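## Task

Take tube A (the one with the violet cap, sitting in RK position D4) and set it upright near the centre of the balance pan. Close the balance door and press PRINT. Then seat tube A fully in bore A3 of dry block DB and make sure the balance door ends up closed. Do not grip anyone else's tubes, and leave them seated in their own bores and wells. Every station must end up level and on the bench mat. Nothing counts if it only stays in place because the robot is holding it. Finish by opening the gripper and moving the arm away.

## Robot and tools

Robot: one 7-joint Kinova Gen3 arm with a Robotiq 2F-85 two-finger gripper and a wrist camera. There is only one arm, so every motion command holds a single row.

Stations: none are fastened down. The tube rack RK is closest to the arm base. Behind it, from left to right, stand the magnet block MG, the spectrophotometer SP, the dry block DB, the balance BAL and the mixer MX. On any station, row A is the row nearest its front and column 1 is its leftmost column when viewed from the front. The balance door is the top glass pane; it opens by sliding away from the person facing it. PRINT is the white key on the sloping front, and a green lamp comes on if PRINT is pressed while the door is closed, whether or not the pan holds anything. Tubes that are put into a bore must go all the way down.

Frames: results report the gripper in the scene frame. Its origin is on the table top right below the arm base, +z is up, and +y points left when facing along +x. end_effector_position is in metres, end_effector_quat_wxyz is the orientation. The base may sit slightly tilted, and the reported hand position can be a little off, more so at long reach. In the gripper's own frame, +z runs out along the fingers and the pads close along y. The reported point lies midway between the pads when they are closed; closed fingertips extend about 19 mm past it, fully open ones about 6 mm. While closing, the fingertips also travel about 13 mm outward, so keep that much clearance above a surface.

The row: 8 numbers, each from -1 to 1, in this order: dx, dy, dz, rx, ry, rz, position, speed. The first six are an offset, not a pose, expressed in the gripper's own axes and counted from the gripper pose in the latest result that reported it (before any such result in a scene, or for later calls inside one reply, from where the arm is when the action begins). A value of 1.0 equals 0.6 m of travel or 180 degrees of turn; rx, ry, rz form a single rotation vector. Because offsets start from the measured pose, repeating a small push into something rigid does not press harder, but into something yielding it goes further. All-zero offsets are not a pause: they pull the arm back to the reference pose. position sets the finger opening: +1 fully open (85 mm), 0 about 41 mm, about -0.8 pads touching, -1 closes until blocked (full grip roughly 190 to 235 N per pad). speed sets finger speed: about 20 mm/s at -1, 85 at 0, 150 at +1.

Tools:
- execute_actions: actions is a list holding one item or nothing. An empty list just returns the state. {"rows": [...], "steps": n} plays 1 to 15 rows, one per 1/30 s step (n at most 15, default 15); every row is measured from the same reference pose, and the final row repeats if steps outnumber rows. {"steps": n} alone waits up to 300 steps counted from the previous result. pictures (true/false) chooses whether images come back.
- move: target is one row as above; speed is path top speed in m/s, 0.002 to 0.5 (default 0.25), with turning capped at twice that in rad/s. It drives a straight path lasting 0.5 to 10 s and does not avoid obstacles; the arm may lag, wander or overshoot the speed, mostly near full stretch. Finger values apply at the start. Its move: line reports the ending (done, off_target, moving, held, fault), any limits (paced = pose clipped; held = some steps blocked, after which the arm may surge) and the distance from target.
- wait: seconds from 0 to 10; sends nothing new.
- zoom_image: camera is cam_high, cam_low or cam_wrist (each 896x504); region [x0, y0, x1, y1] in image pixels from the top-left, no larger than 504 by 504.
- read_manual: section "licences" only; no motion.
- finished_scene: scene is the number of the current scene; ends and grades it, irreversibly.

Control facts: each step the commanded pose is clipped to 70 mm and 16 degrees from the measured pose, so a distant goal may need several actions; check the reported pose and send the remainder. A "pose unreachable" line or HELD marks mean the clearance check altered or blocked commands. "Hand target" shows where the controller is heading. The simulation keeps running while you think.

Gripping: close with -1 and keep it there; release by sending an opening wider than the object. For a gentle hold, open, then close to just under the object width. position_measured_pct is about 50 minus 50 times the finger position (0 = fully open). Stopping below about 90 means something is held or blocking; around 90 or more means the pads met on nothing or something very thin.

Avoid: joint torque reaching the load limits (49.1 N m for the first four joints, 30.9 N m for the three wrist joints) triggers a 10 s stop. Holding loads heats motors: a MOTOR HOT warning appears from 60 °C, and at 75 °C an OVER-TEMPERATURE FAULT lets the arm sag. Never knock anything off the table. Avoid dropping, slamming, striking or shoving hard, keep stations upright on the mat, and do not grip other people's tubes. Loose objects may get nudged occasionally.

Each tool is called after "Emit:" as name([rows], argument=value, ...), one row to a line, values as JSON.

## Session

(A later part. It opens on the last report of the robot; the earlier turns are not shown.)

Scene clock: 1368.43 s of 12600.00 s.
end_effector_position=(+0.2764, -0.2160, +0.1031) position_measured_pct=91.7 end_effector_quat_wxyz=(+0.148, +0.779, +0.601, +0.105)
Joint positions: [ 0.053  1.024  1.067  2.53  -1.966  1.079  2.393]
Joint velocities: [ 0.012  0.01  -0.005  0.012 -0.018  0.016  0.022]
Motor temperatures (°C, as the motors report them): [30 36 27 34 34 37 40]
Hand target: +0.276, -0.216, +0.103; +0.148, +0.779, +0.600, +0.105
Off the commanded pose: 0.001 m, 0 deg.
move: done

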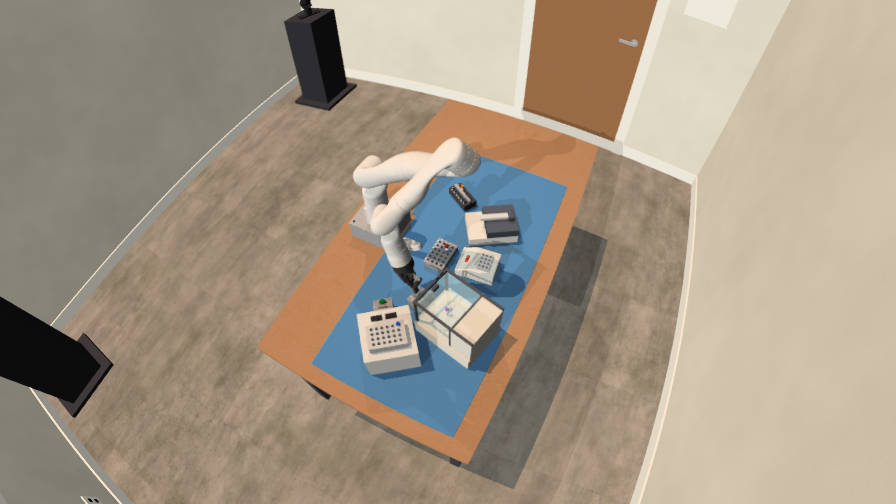

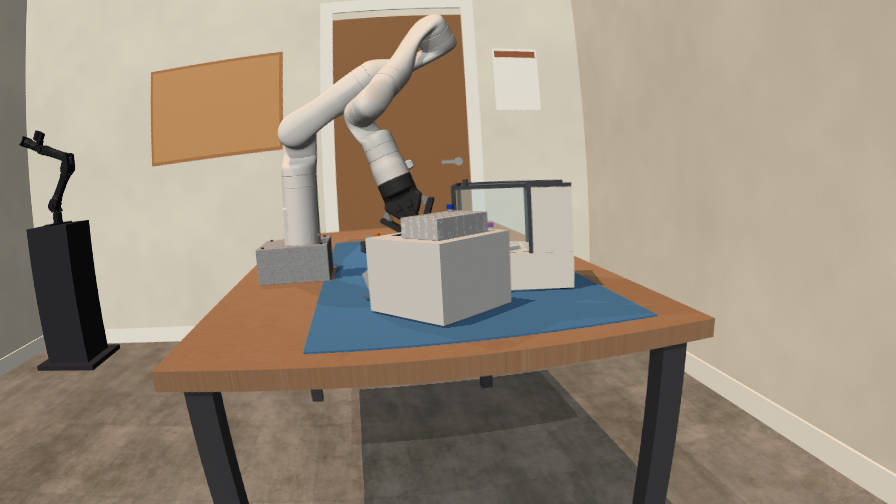

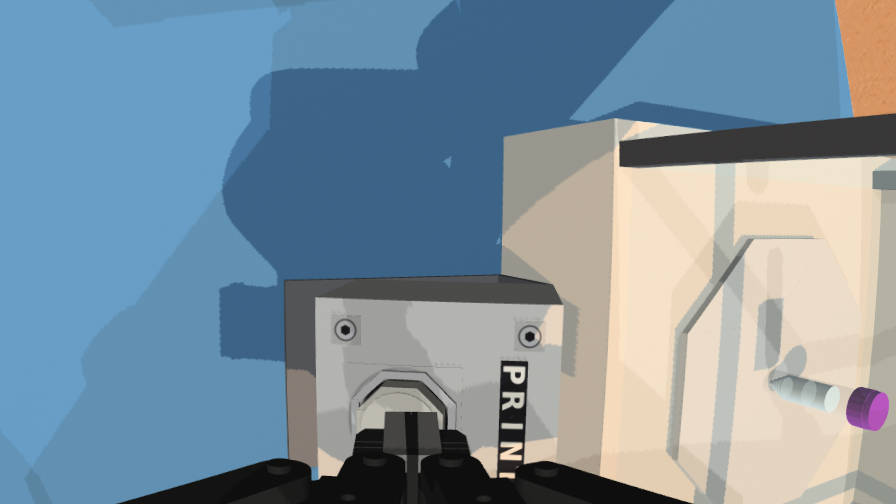

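Emit:
move(target=[0, -0.004, 0.03, 0, 0, 0, -1, 0], speed=0.015)

Emit:
zoom_image(camera="cam_high", region=[370, 240, 470, 340])

Scene clock: 1375.27 s of 12600.00 s.
end_effector_position=(+0.2800, -0.2174, +0.0894) position_measured_pct=91.7 end_effector_quat_wxyz=(+0.151, +0.780, +0.597, +0.107)
Joint positions: [ 0.065  1.079  1.035  2.528 -2.031  1.114  2.415]
Joint velocities: [-0.     0.004  0.002  0.002 -0.002  0.007 -0.001]
Motor temperatures (°C, as the motors report them): [30 36 27 34 34 37 40]
Hand target: +0.280, -0.217, +0.085; +0.148, +0.779, +0.601, +0.105
Off the commanded pose: 0.004 m, 1 deg.
move: off_target

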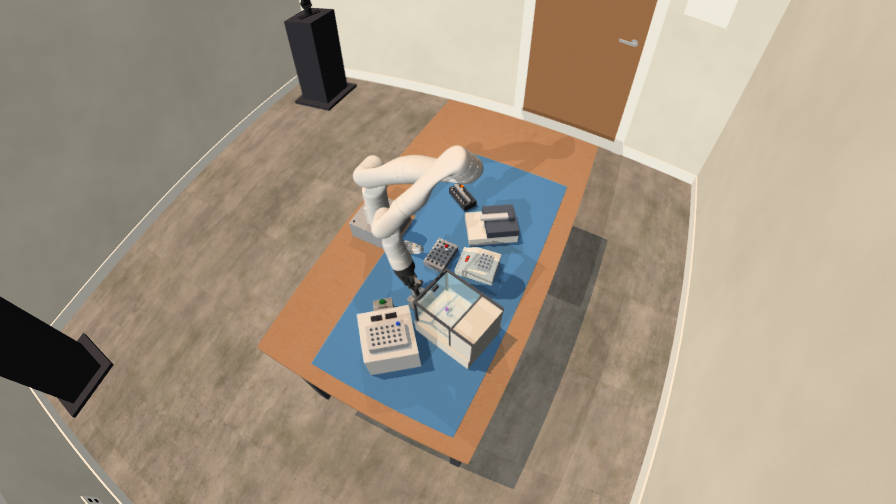

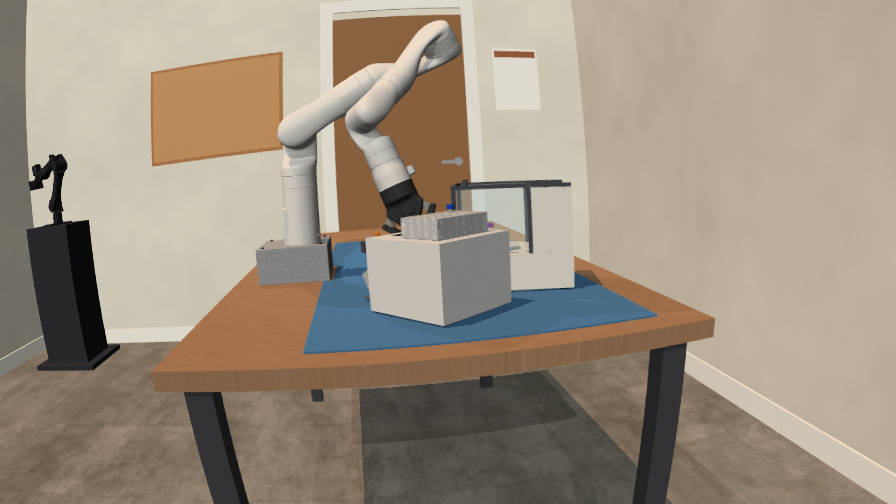

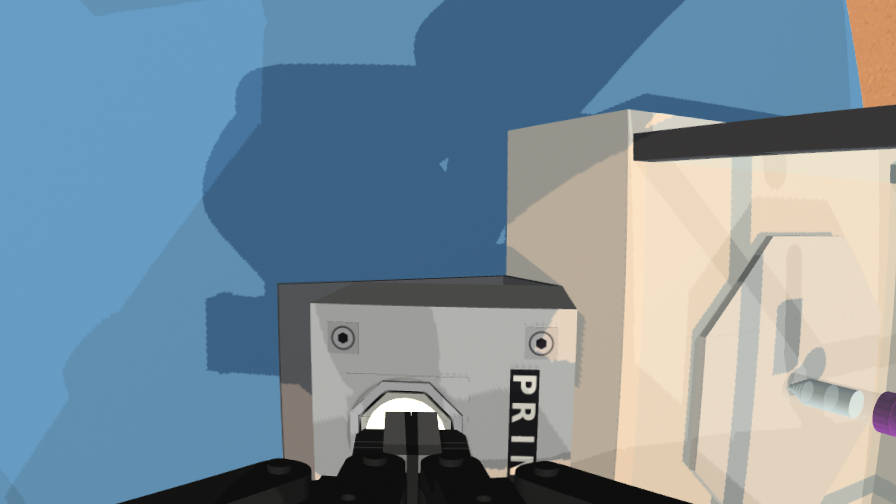

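Region (370, 240, 470, 340) of cam_high's 896x504 image, scaled by 5.040, with more detail than that image has.

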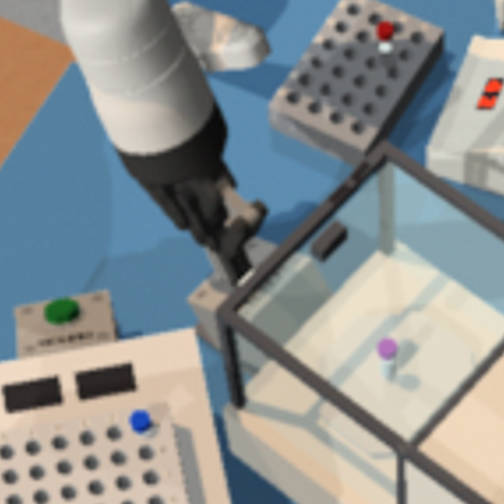

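Emit:
move(target=[0, 0, -0.08, 0, 0, 0, -1, 0], speed=0.04)

Emit:
zoom_image(camera="cam_high", region=[370, 230, 530, 380])

Scene clock: 1379.87 s of 12600.00 s.
end_effector_position=(+0.2632, -0.2121, +0.1337) position_measured_pct=91.7 end_effector_quat_wxyz=(+0.151, +0.781, +0.597, +0.107)
Joint positions: [ 0.036  0.914  1.151  2.56  -1.85   1.039  2.368]
Joint velocities: [-0.004 -0.007  0.005 -0.     0.006 -0.001 -0.005]
Motor temperatures (°C, as the motors report them): [30 36 27 34 34 37 40]
Hand target: +0.263, -0.212, +0.134; +0.151, +0.780, +0.597, +0.108
Off the commanded pose: 0.000 m, 0 deg.
move: done

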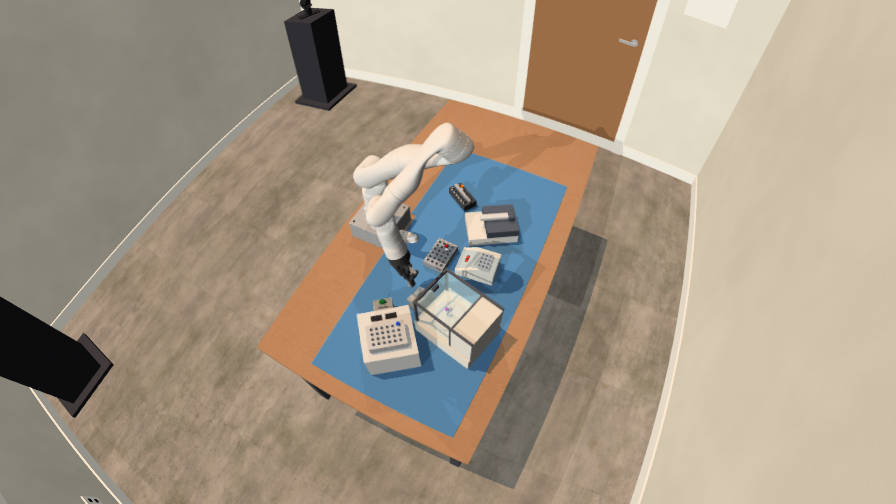

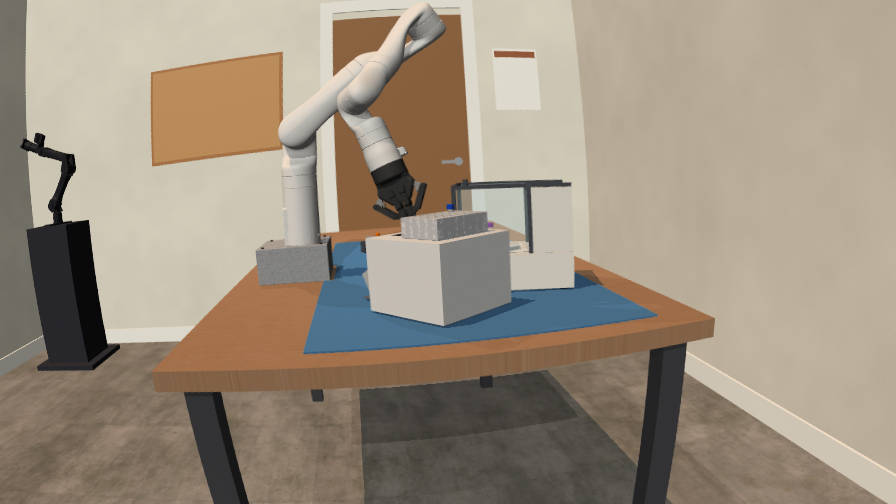

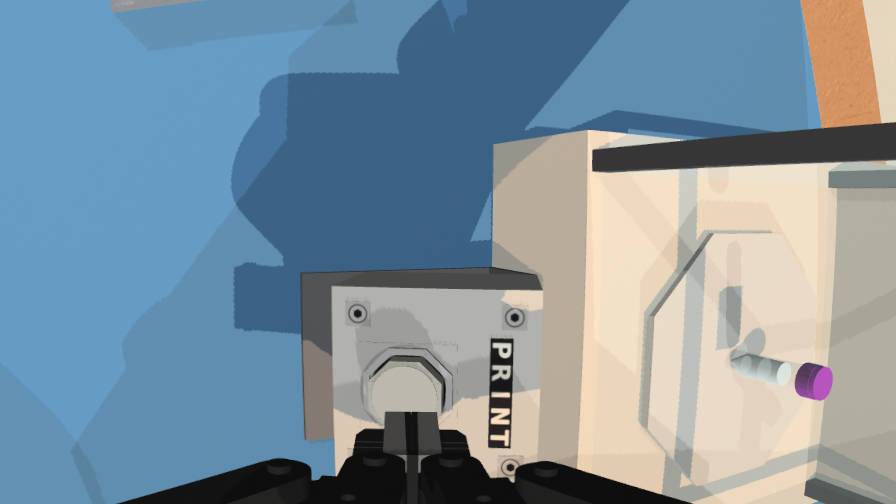

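Region (370, 230, 530, 380) of cam_high's 896x504 image, scaled by 3.150, with more detail than that image has; it fills the top 472 rows of this view, and the rest is white.

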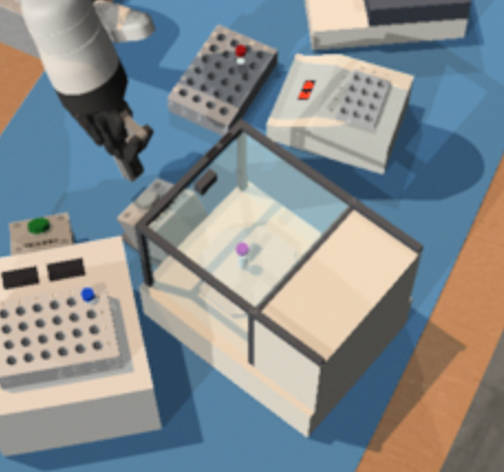

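Emit:
move(target=[-0.06, 0.03, -0.18, 0.111, 0, 0, -1, 0], speed=0.08)

Scene clock: 1392.73 s of 12600.00 s.
end_effector_position=(+0.2325, -0.2390, +0.2409) position_measured_pct=91.7 end_effector_quat_wxyz=(+0.013, +0.795, +0.606, +0.002)
Joint positions: [-0.2    0.784  1.53   2.147 -0.907  1.136  1.511]
Joint velocities: [-0.001  0.002 -0.002 -0.005  0.004  0.003 -0.005]
Motor temperatures (°C, as the motors report them): [30 36 27 34 34 37 40]
Hand target: +0.233, -0.239, +0.241; +0.013, +0.795, +0.606, +0.002
Off the commanded pose: 0.001 m, 0 deg.
move: done

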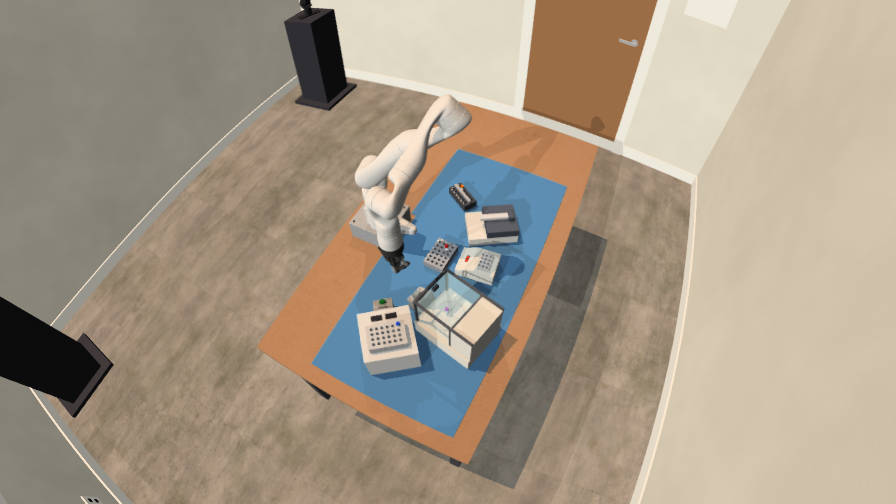

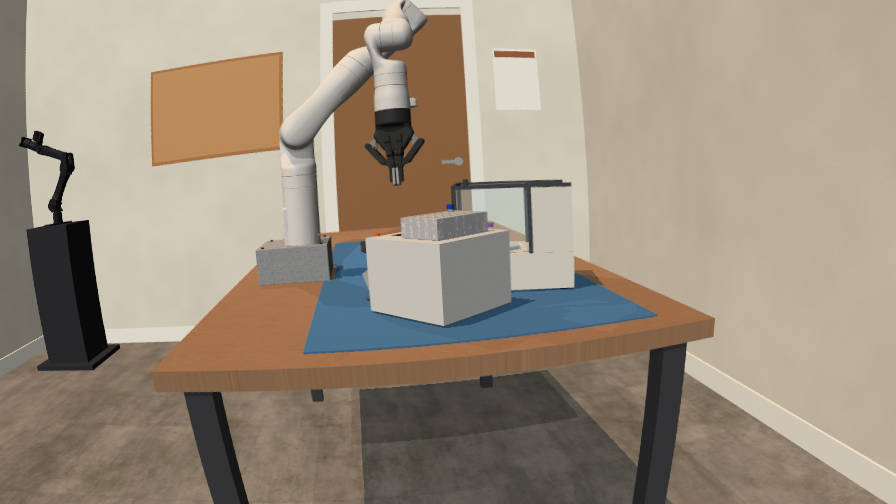

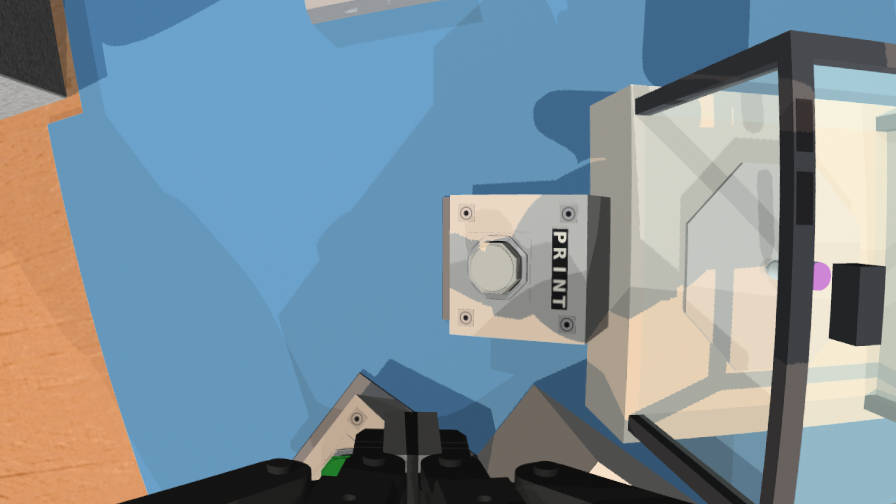

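Emit:
zoom_image(camera="cam_wrist", region=[560, 20, 896, 360])

Emit:
zoom_image(camera="cam_low", region=[430, 160, 600, 300])

Region (560, 20, 896, 360) of cam_wrist's 896x504 image, scaled by 1.482; it fills the left 498 columns of this view, and the rest is white.

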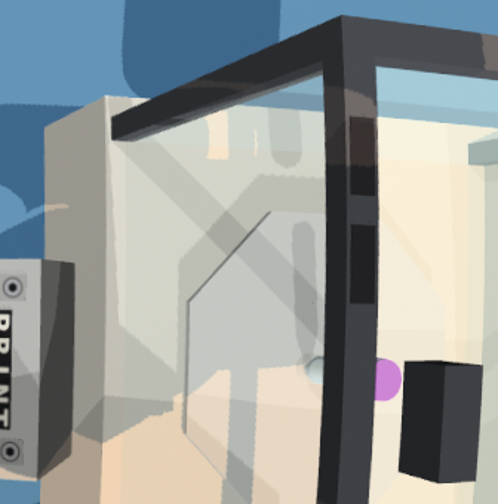

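Region (430, 160, 600, 300) of cam_low's 896x504 image, scaled by 2.965, with more detail than that image has; it fills the top 415 rows of this view, and the rest is white.

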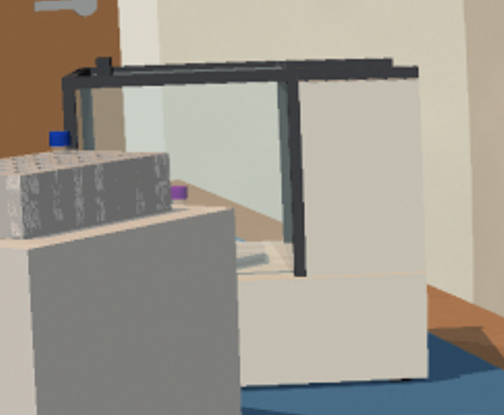

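Emit:
zoom_image(camera="cam_wrist", region=[430, 80, 650, 450])

Emit:
zoom_image(camera="cam_high", region=[400, 270, 460, 330])

Region (430, 80, 650, 450) of cam_wrist's 896x504 image, scaled by 1.362; it fills the left 300 columns of this view, and the rest is white.

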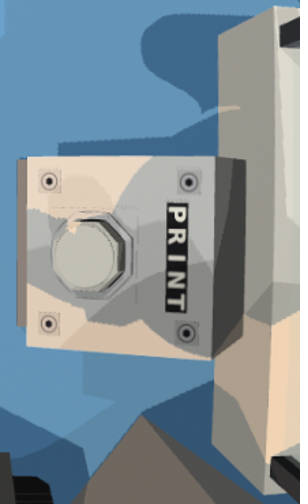

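Region (400, 270, 460, 330) of cam_high's 896x504 image, scaled by 8.400, with more detail than that image has.

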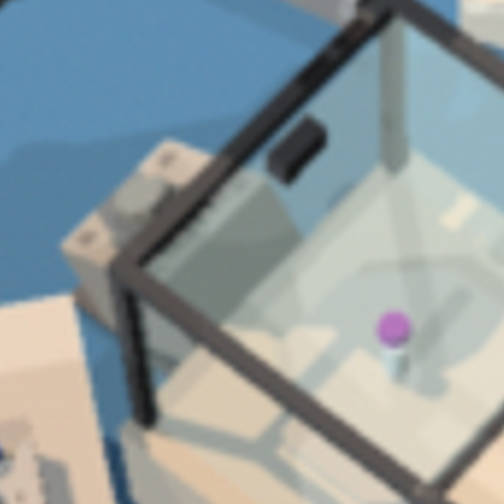

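Emit:
move(target=[0.062, 0.226, -0.035, 0, 0, 0, -0.3, 0], speed=0.1)

Emit:
zoom_image(camera="cam_high", region=[340, 220, 540, 400])

Scene clock: 1424.70 s of 12600.00 s.
end_effector_position=(+0.3724, -0.2379, +0.2646) position_measured_pct=65.1 end_effector_quat_wxyz=(+0.013, +0.795, +0.607, +0.002)
Joint positions: [-0.252  0.916  1.463  1.774 -0.951  1.344  1.145]
Joint velocities: [ 0.003  0.003 -0.002 -0.007 -0.002  0.002 -0.005]
Motor temperatures (°C, as the motors report them): [30 35 27 34 34 37 40]
Hand target: +0.372, -0.238, +0.265; +0.013, +0.795, +0.606, +0.002
Off the commanded pose: 0.001 m, 0 deg.
move: done

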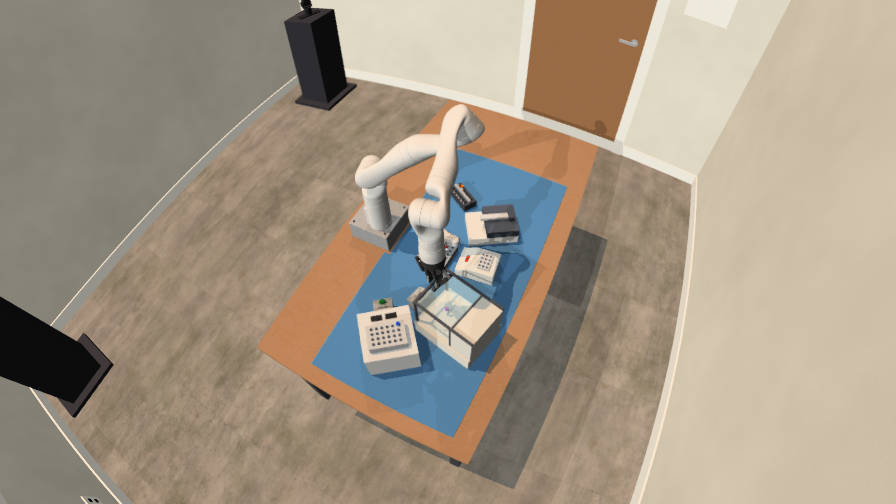

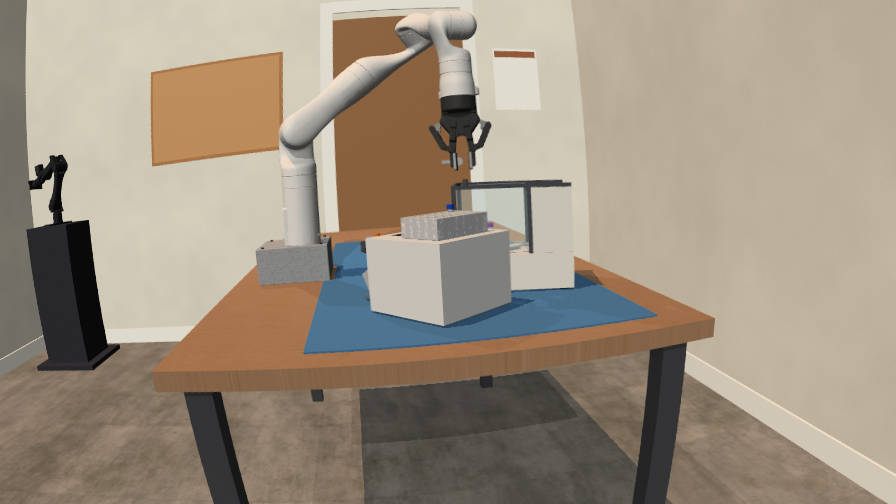

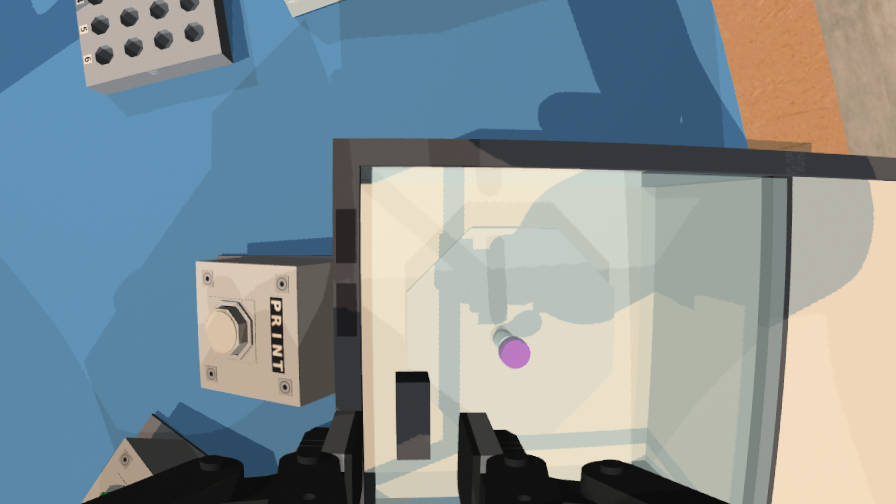

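Region (340, 220, 540, 400) of cam_high's 896x504 image, scaled by 2.520, with more detail than that image has; it fills the top 454 rows of this view, and the rest is white.

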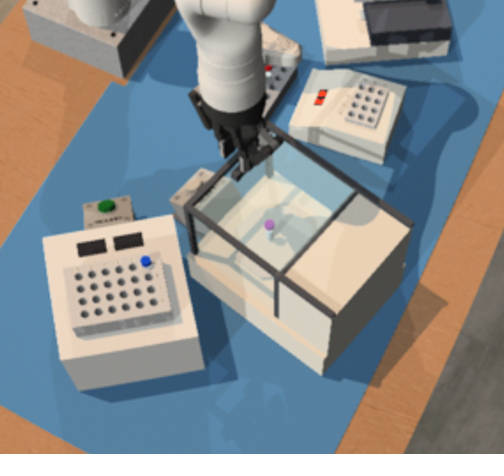

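Emit:
move(target=[0, 0.045, 0, 0, 0, 0, -1, 0], speed=0.04)

Emit:
move(target=[0, 0, 0.043, 0, 0, 0, -1, 0], speed=0.02)

Scene clock: 1435.57 s of 12600.00 s.
end_effector_position=(+0.3984, -0.2448, +0.2653) position_measured_pct=91.7 end_effector_quat_wxyz=(+0.013, +0.795, +0.607, +0.003)
Joint positions: [-0.223  0.945  1.437  1.685 -0.967  1.376  1.091]
Joint velocities: [ 0.004  0.003 -0.001 -0.006  0.001  0.002 -0.004]
Motor temperatures (°C, as the motors report them): [30 35 27 34 34 37 40]
Hand target: +0.398, -0.245, +0.265; +0.013, +0.795, +0.607, +0.002
Off the commanded pose: 0.000 m, 0 deg.
move: done

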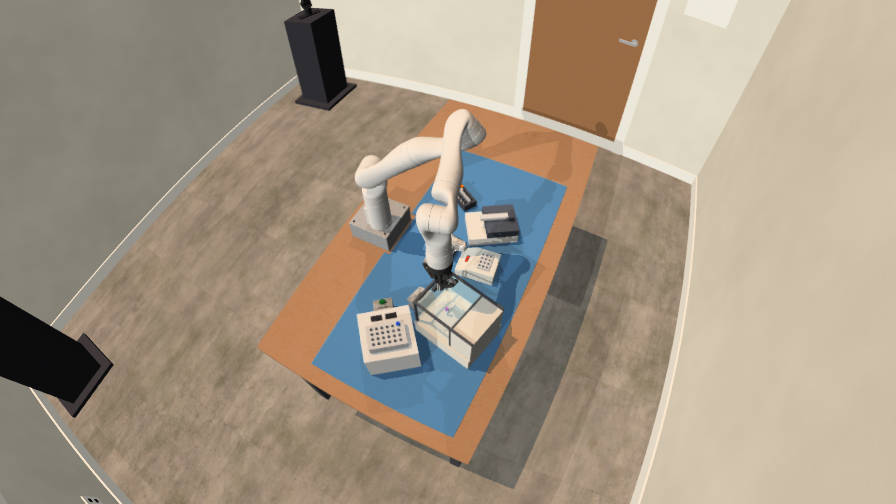

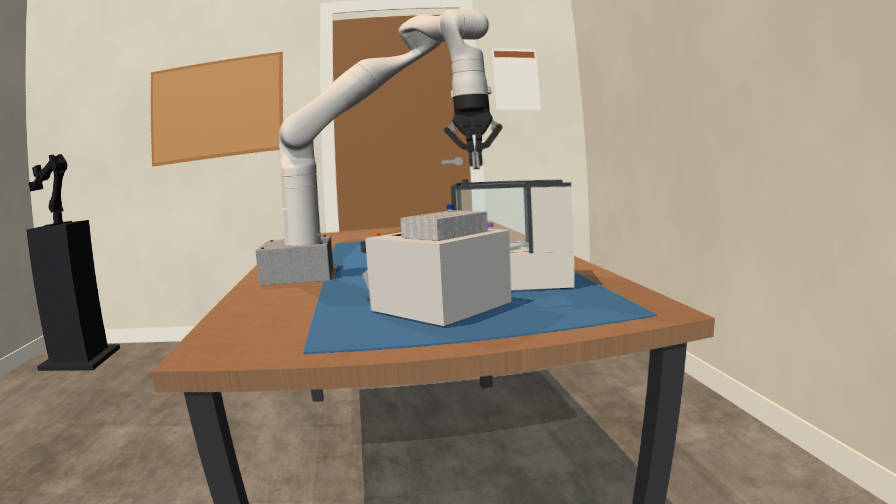

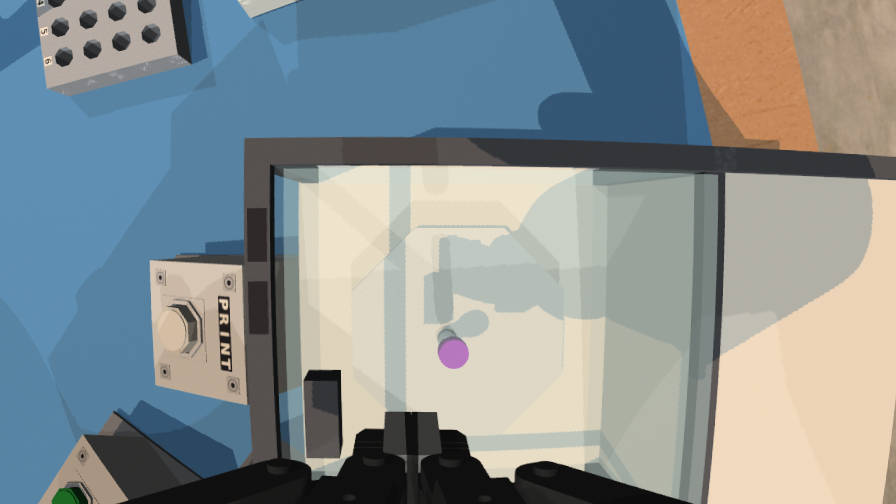

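Scene clock: 1437.10 s of 12600.00 s.
end_effector_position=(+0.3990, -0.2453, +0.2397) position_measured_pct=91.7 end_effector_quat_wxyz=(+0.013, +0.795, +0.607, +0.003)
Joint positions: [-0.213  0.978  1.403  1.719 -1.008  1.33   1.118]
Joint velocities: [ 0.001  0.002 -0.001 -0.    -0.002 -0.002  0.001]
Motor temperatures (°C, as the motors report them): [30 35 27 34 34 37 40]
Hand target: +0.399, -0.245, +0.240; +0.013, +0.795, +0.607, +0.002
Off the commanded pose: 0.000 m, 0 deg.
move: done

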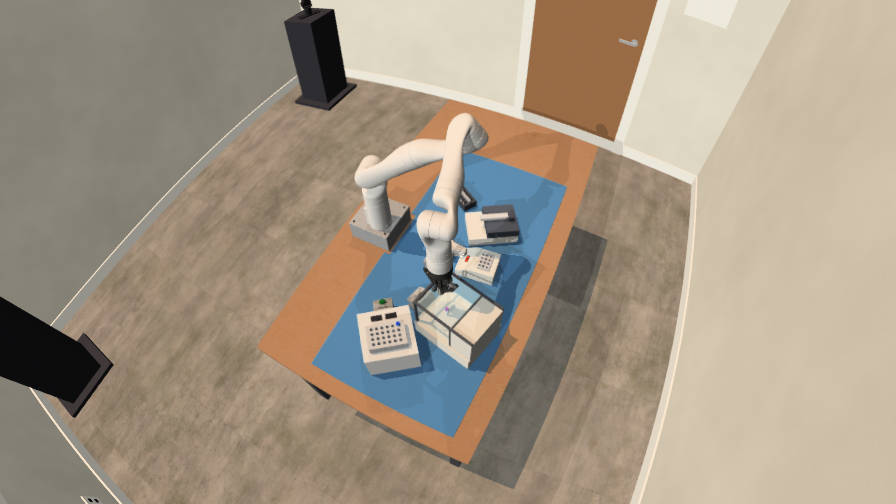

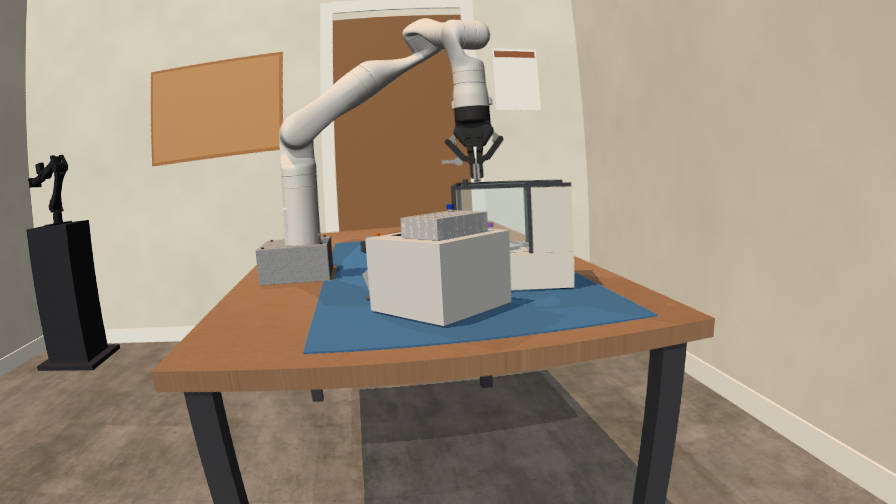

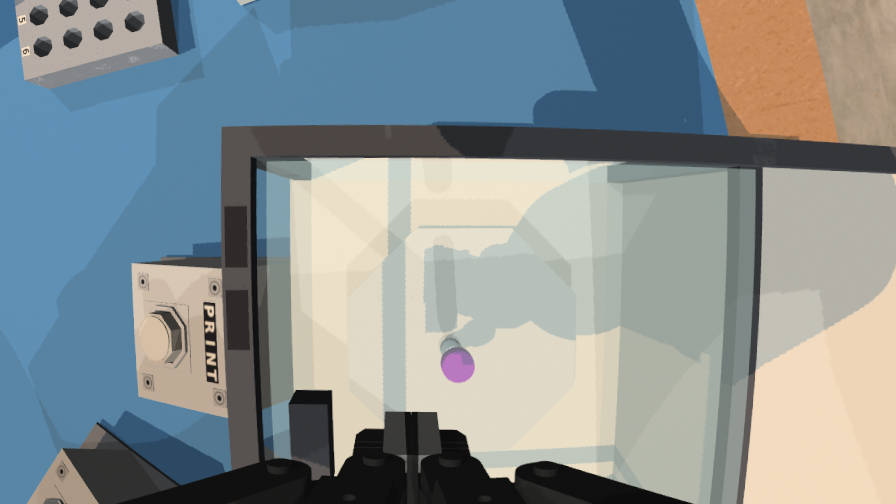

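Emit:
move(target=[0, -0.035, 0, 0, 0, 0, -1, 0], speed=0.012)

Scene clock: 1442.37 s of 12600.00 s.
end_effector_position=(+0.3815, -0.2404, +0.2397) position_measured_pct=91.7 end_effector_quat_wxyz=(+0.016, +0.794, +0.608, +0.004)
Joint positions: [-0.235  0.956  1.42   1.786 -1.004  1.302  1.163]
Joint velocities: [-0.002 -0.001  0.002  0.004 -0.001 -0.001  0.003]
Motor temperatures (°C, as the motors report them): [30 35 27 34 34 37 40]
Hand target: +0.379, -0.240, +0.239; +0.013, +0.795, +0.607, +0.003
Off the commanded pose: 0.003 m, 0 deg.
move: done

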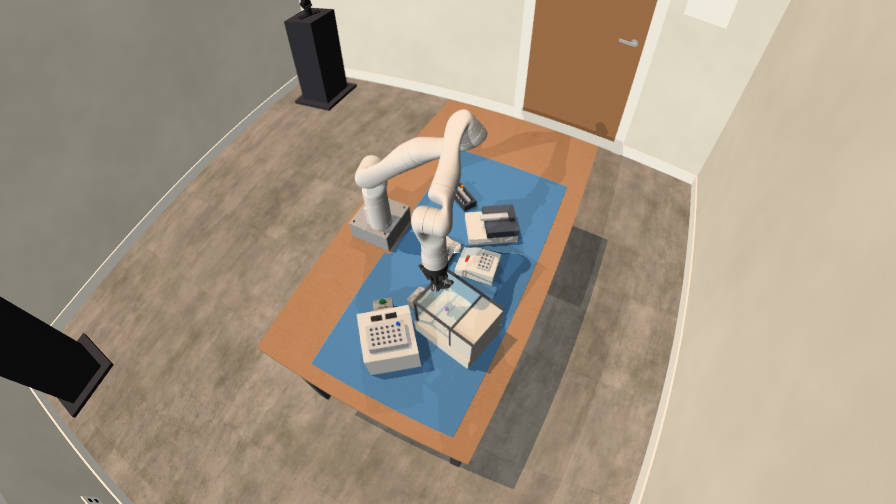

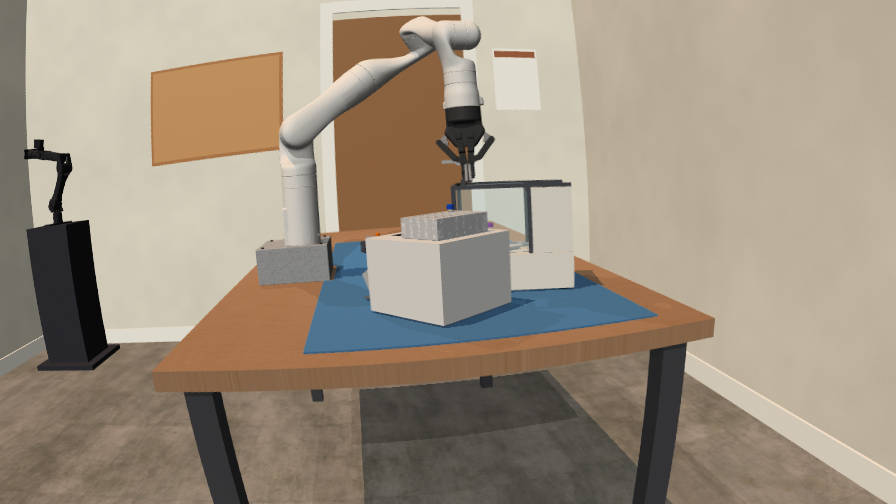

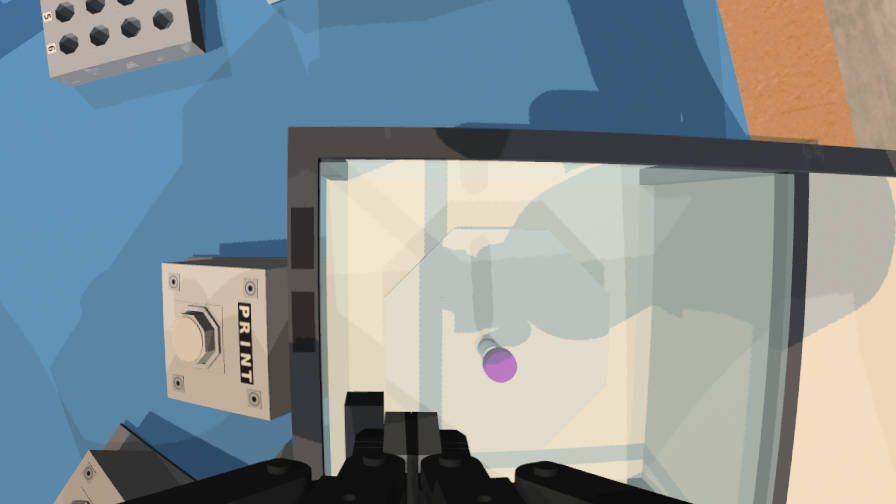

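Emit:
move(target=[0, 0.008, -0.04, 0, 0, 0, -1, 0], speed=0.04)

Emit:
move(target=[-0.01, -0.19, 0.05, -0.111, 0, 0, -1, 0], speed=0.1)

Scene clock: 1449.93 s of 12600.00 s.
end_effector_position=(+0.3855, -0.2411, +0.2637) position_measured_pct=91.7 end_effector_quat_wxyz=(+0.016, +0.794, +0.608, +0.004)
Joint positions: [-0.241  0.93   1.45   1.738 -0.965  1.351  1.126]
Joint velocities: [-0.001 -0.002  0.001 -0.005  0.002  0.003 -0.003]
Motor temperatures (°C, as the motors report them): [30 35 27 34 34 37 40]
Hand target: +0.386, -0.241, +0.264; +0.016, +0.794, +0.608, +0.004
Off the commanded pose: 0.000 m, 0 deg.
move: done

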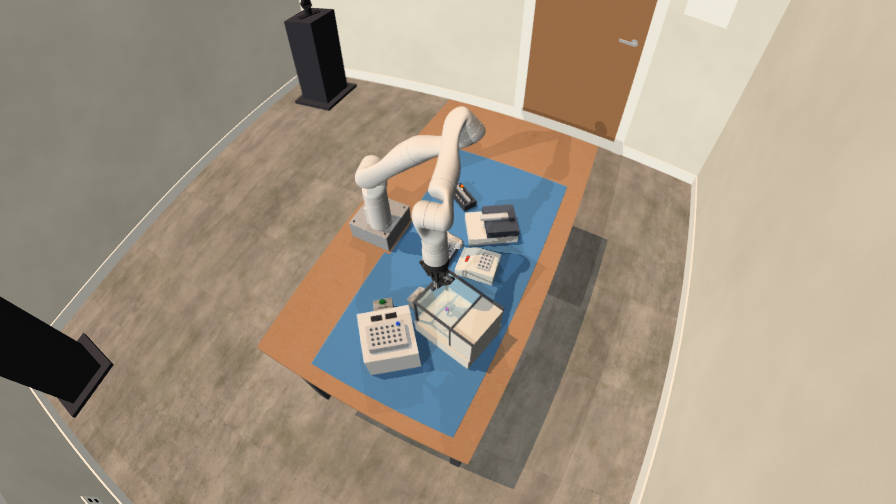

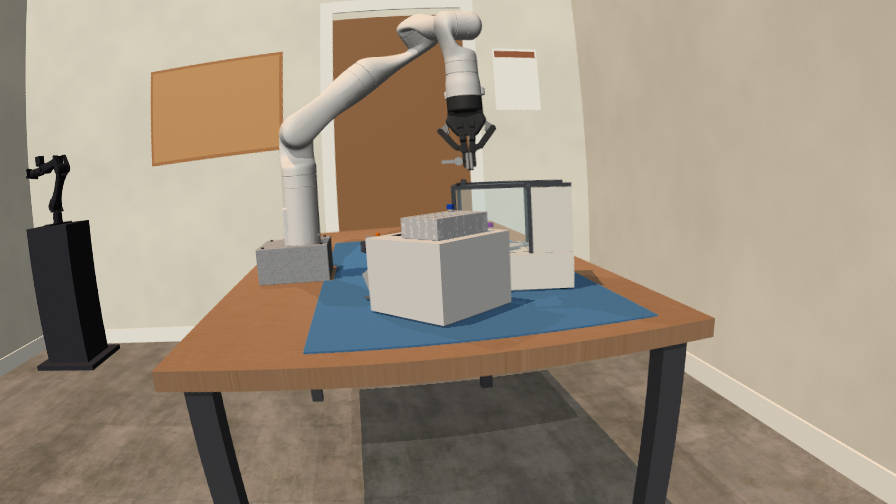

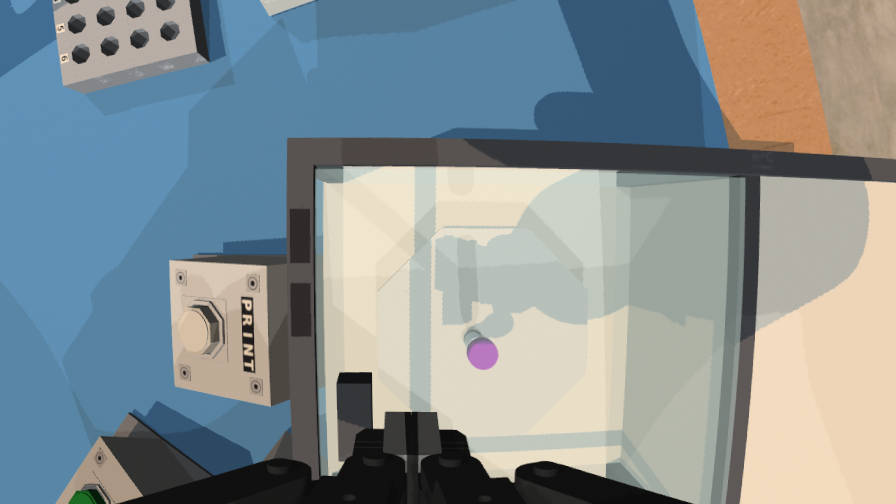

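Scene clock: 1452.07 s of 12600.00 s.
end_effector_position=(+0.2750, -0.2181, +0.2303) position_measured_pct=91.7 end_effector_quat_wxyz=(+0.153, +0.779, +0.598, +0.109)
Joint positions: [-0.245  0.633  1.48   2.415 -1.347  0.931  1.892]
Joint velocities: [ 0.012 -0.009 -0.     0.009 -0.011  0.002  0.019]
Motor temperatures (°C, as the motors report them): [30 35 27 34 34 37 40]
Hand target: +0.275, -0.218, +0.230; +0.153, +0.779, +0.598, +0.110
Off the commanded pose: 0.000 m, 0 deg.
move: done

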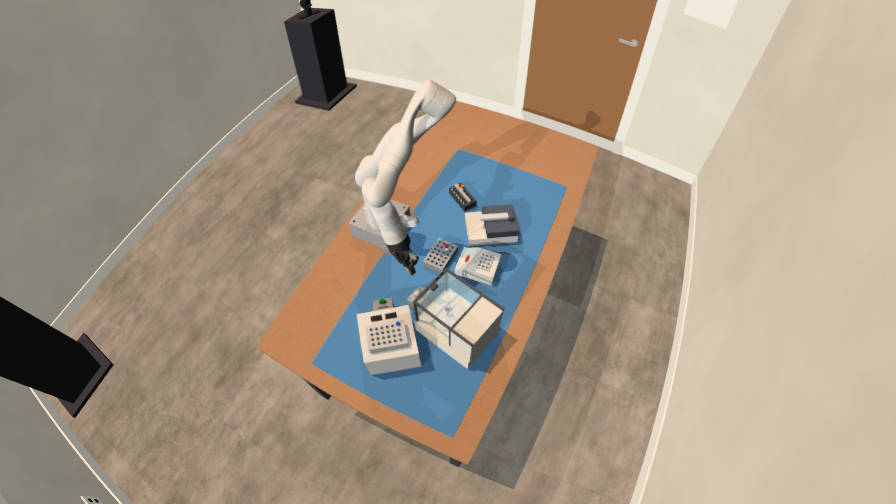

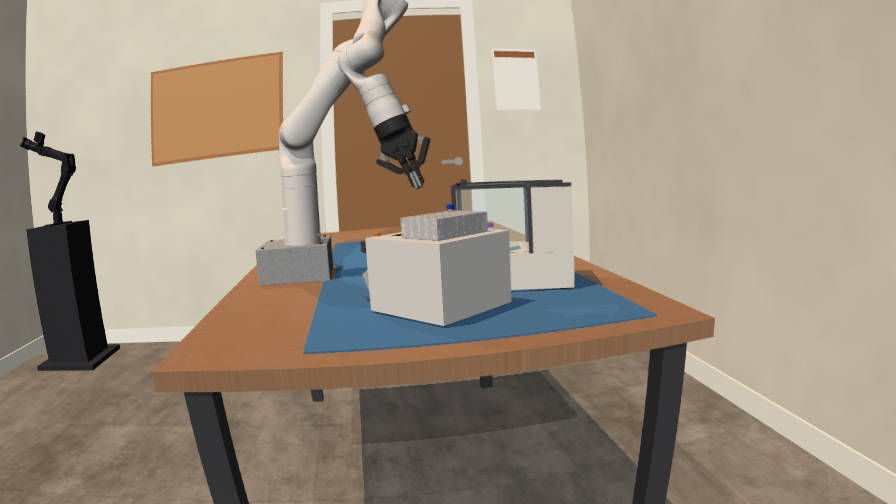

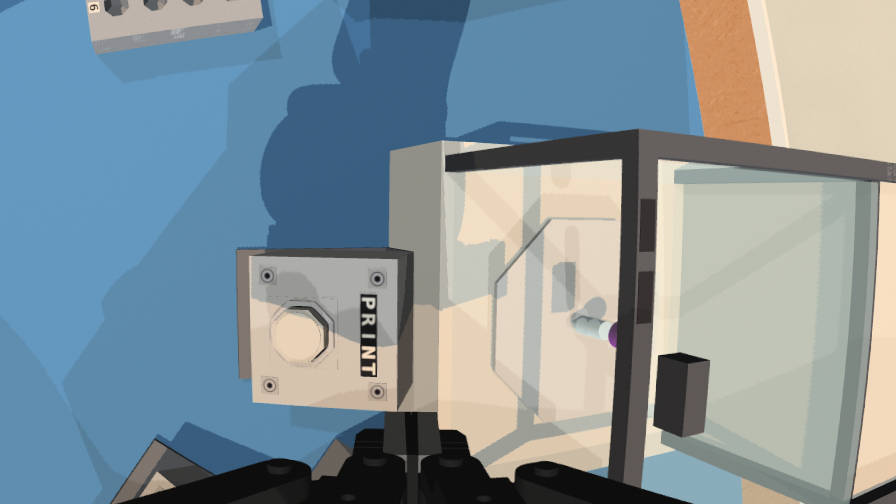

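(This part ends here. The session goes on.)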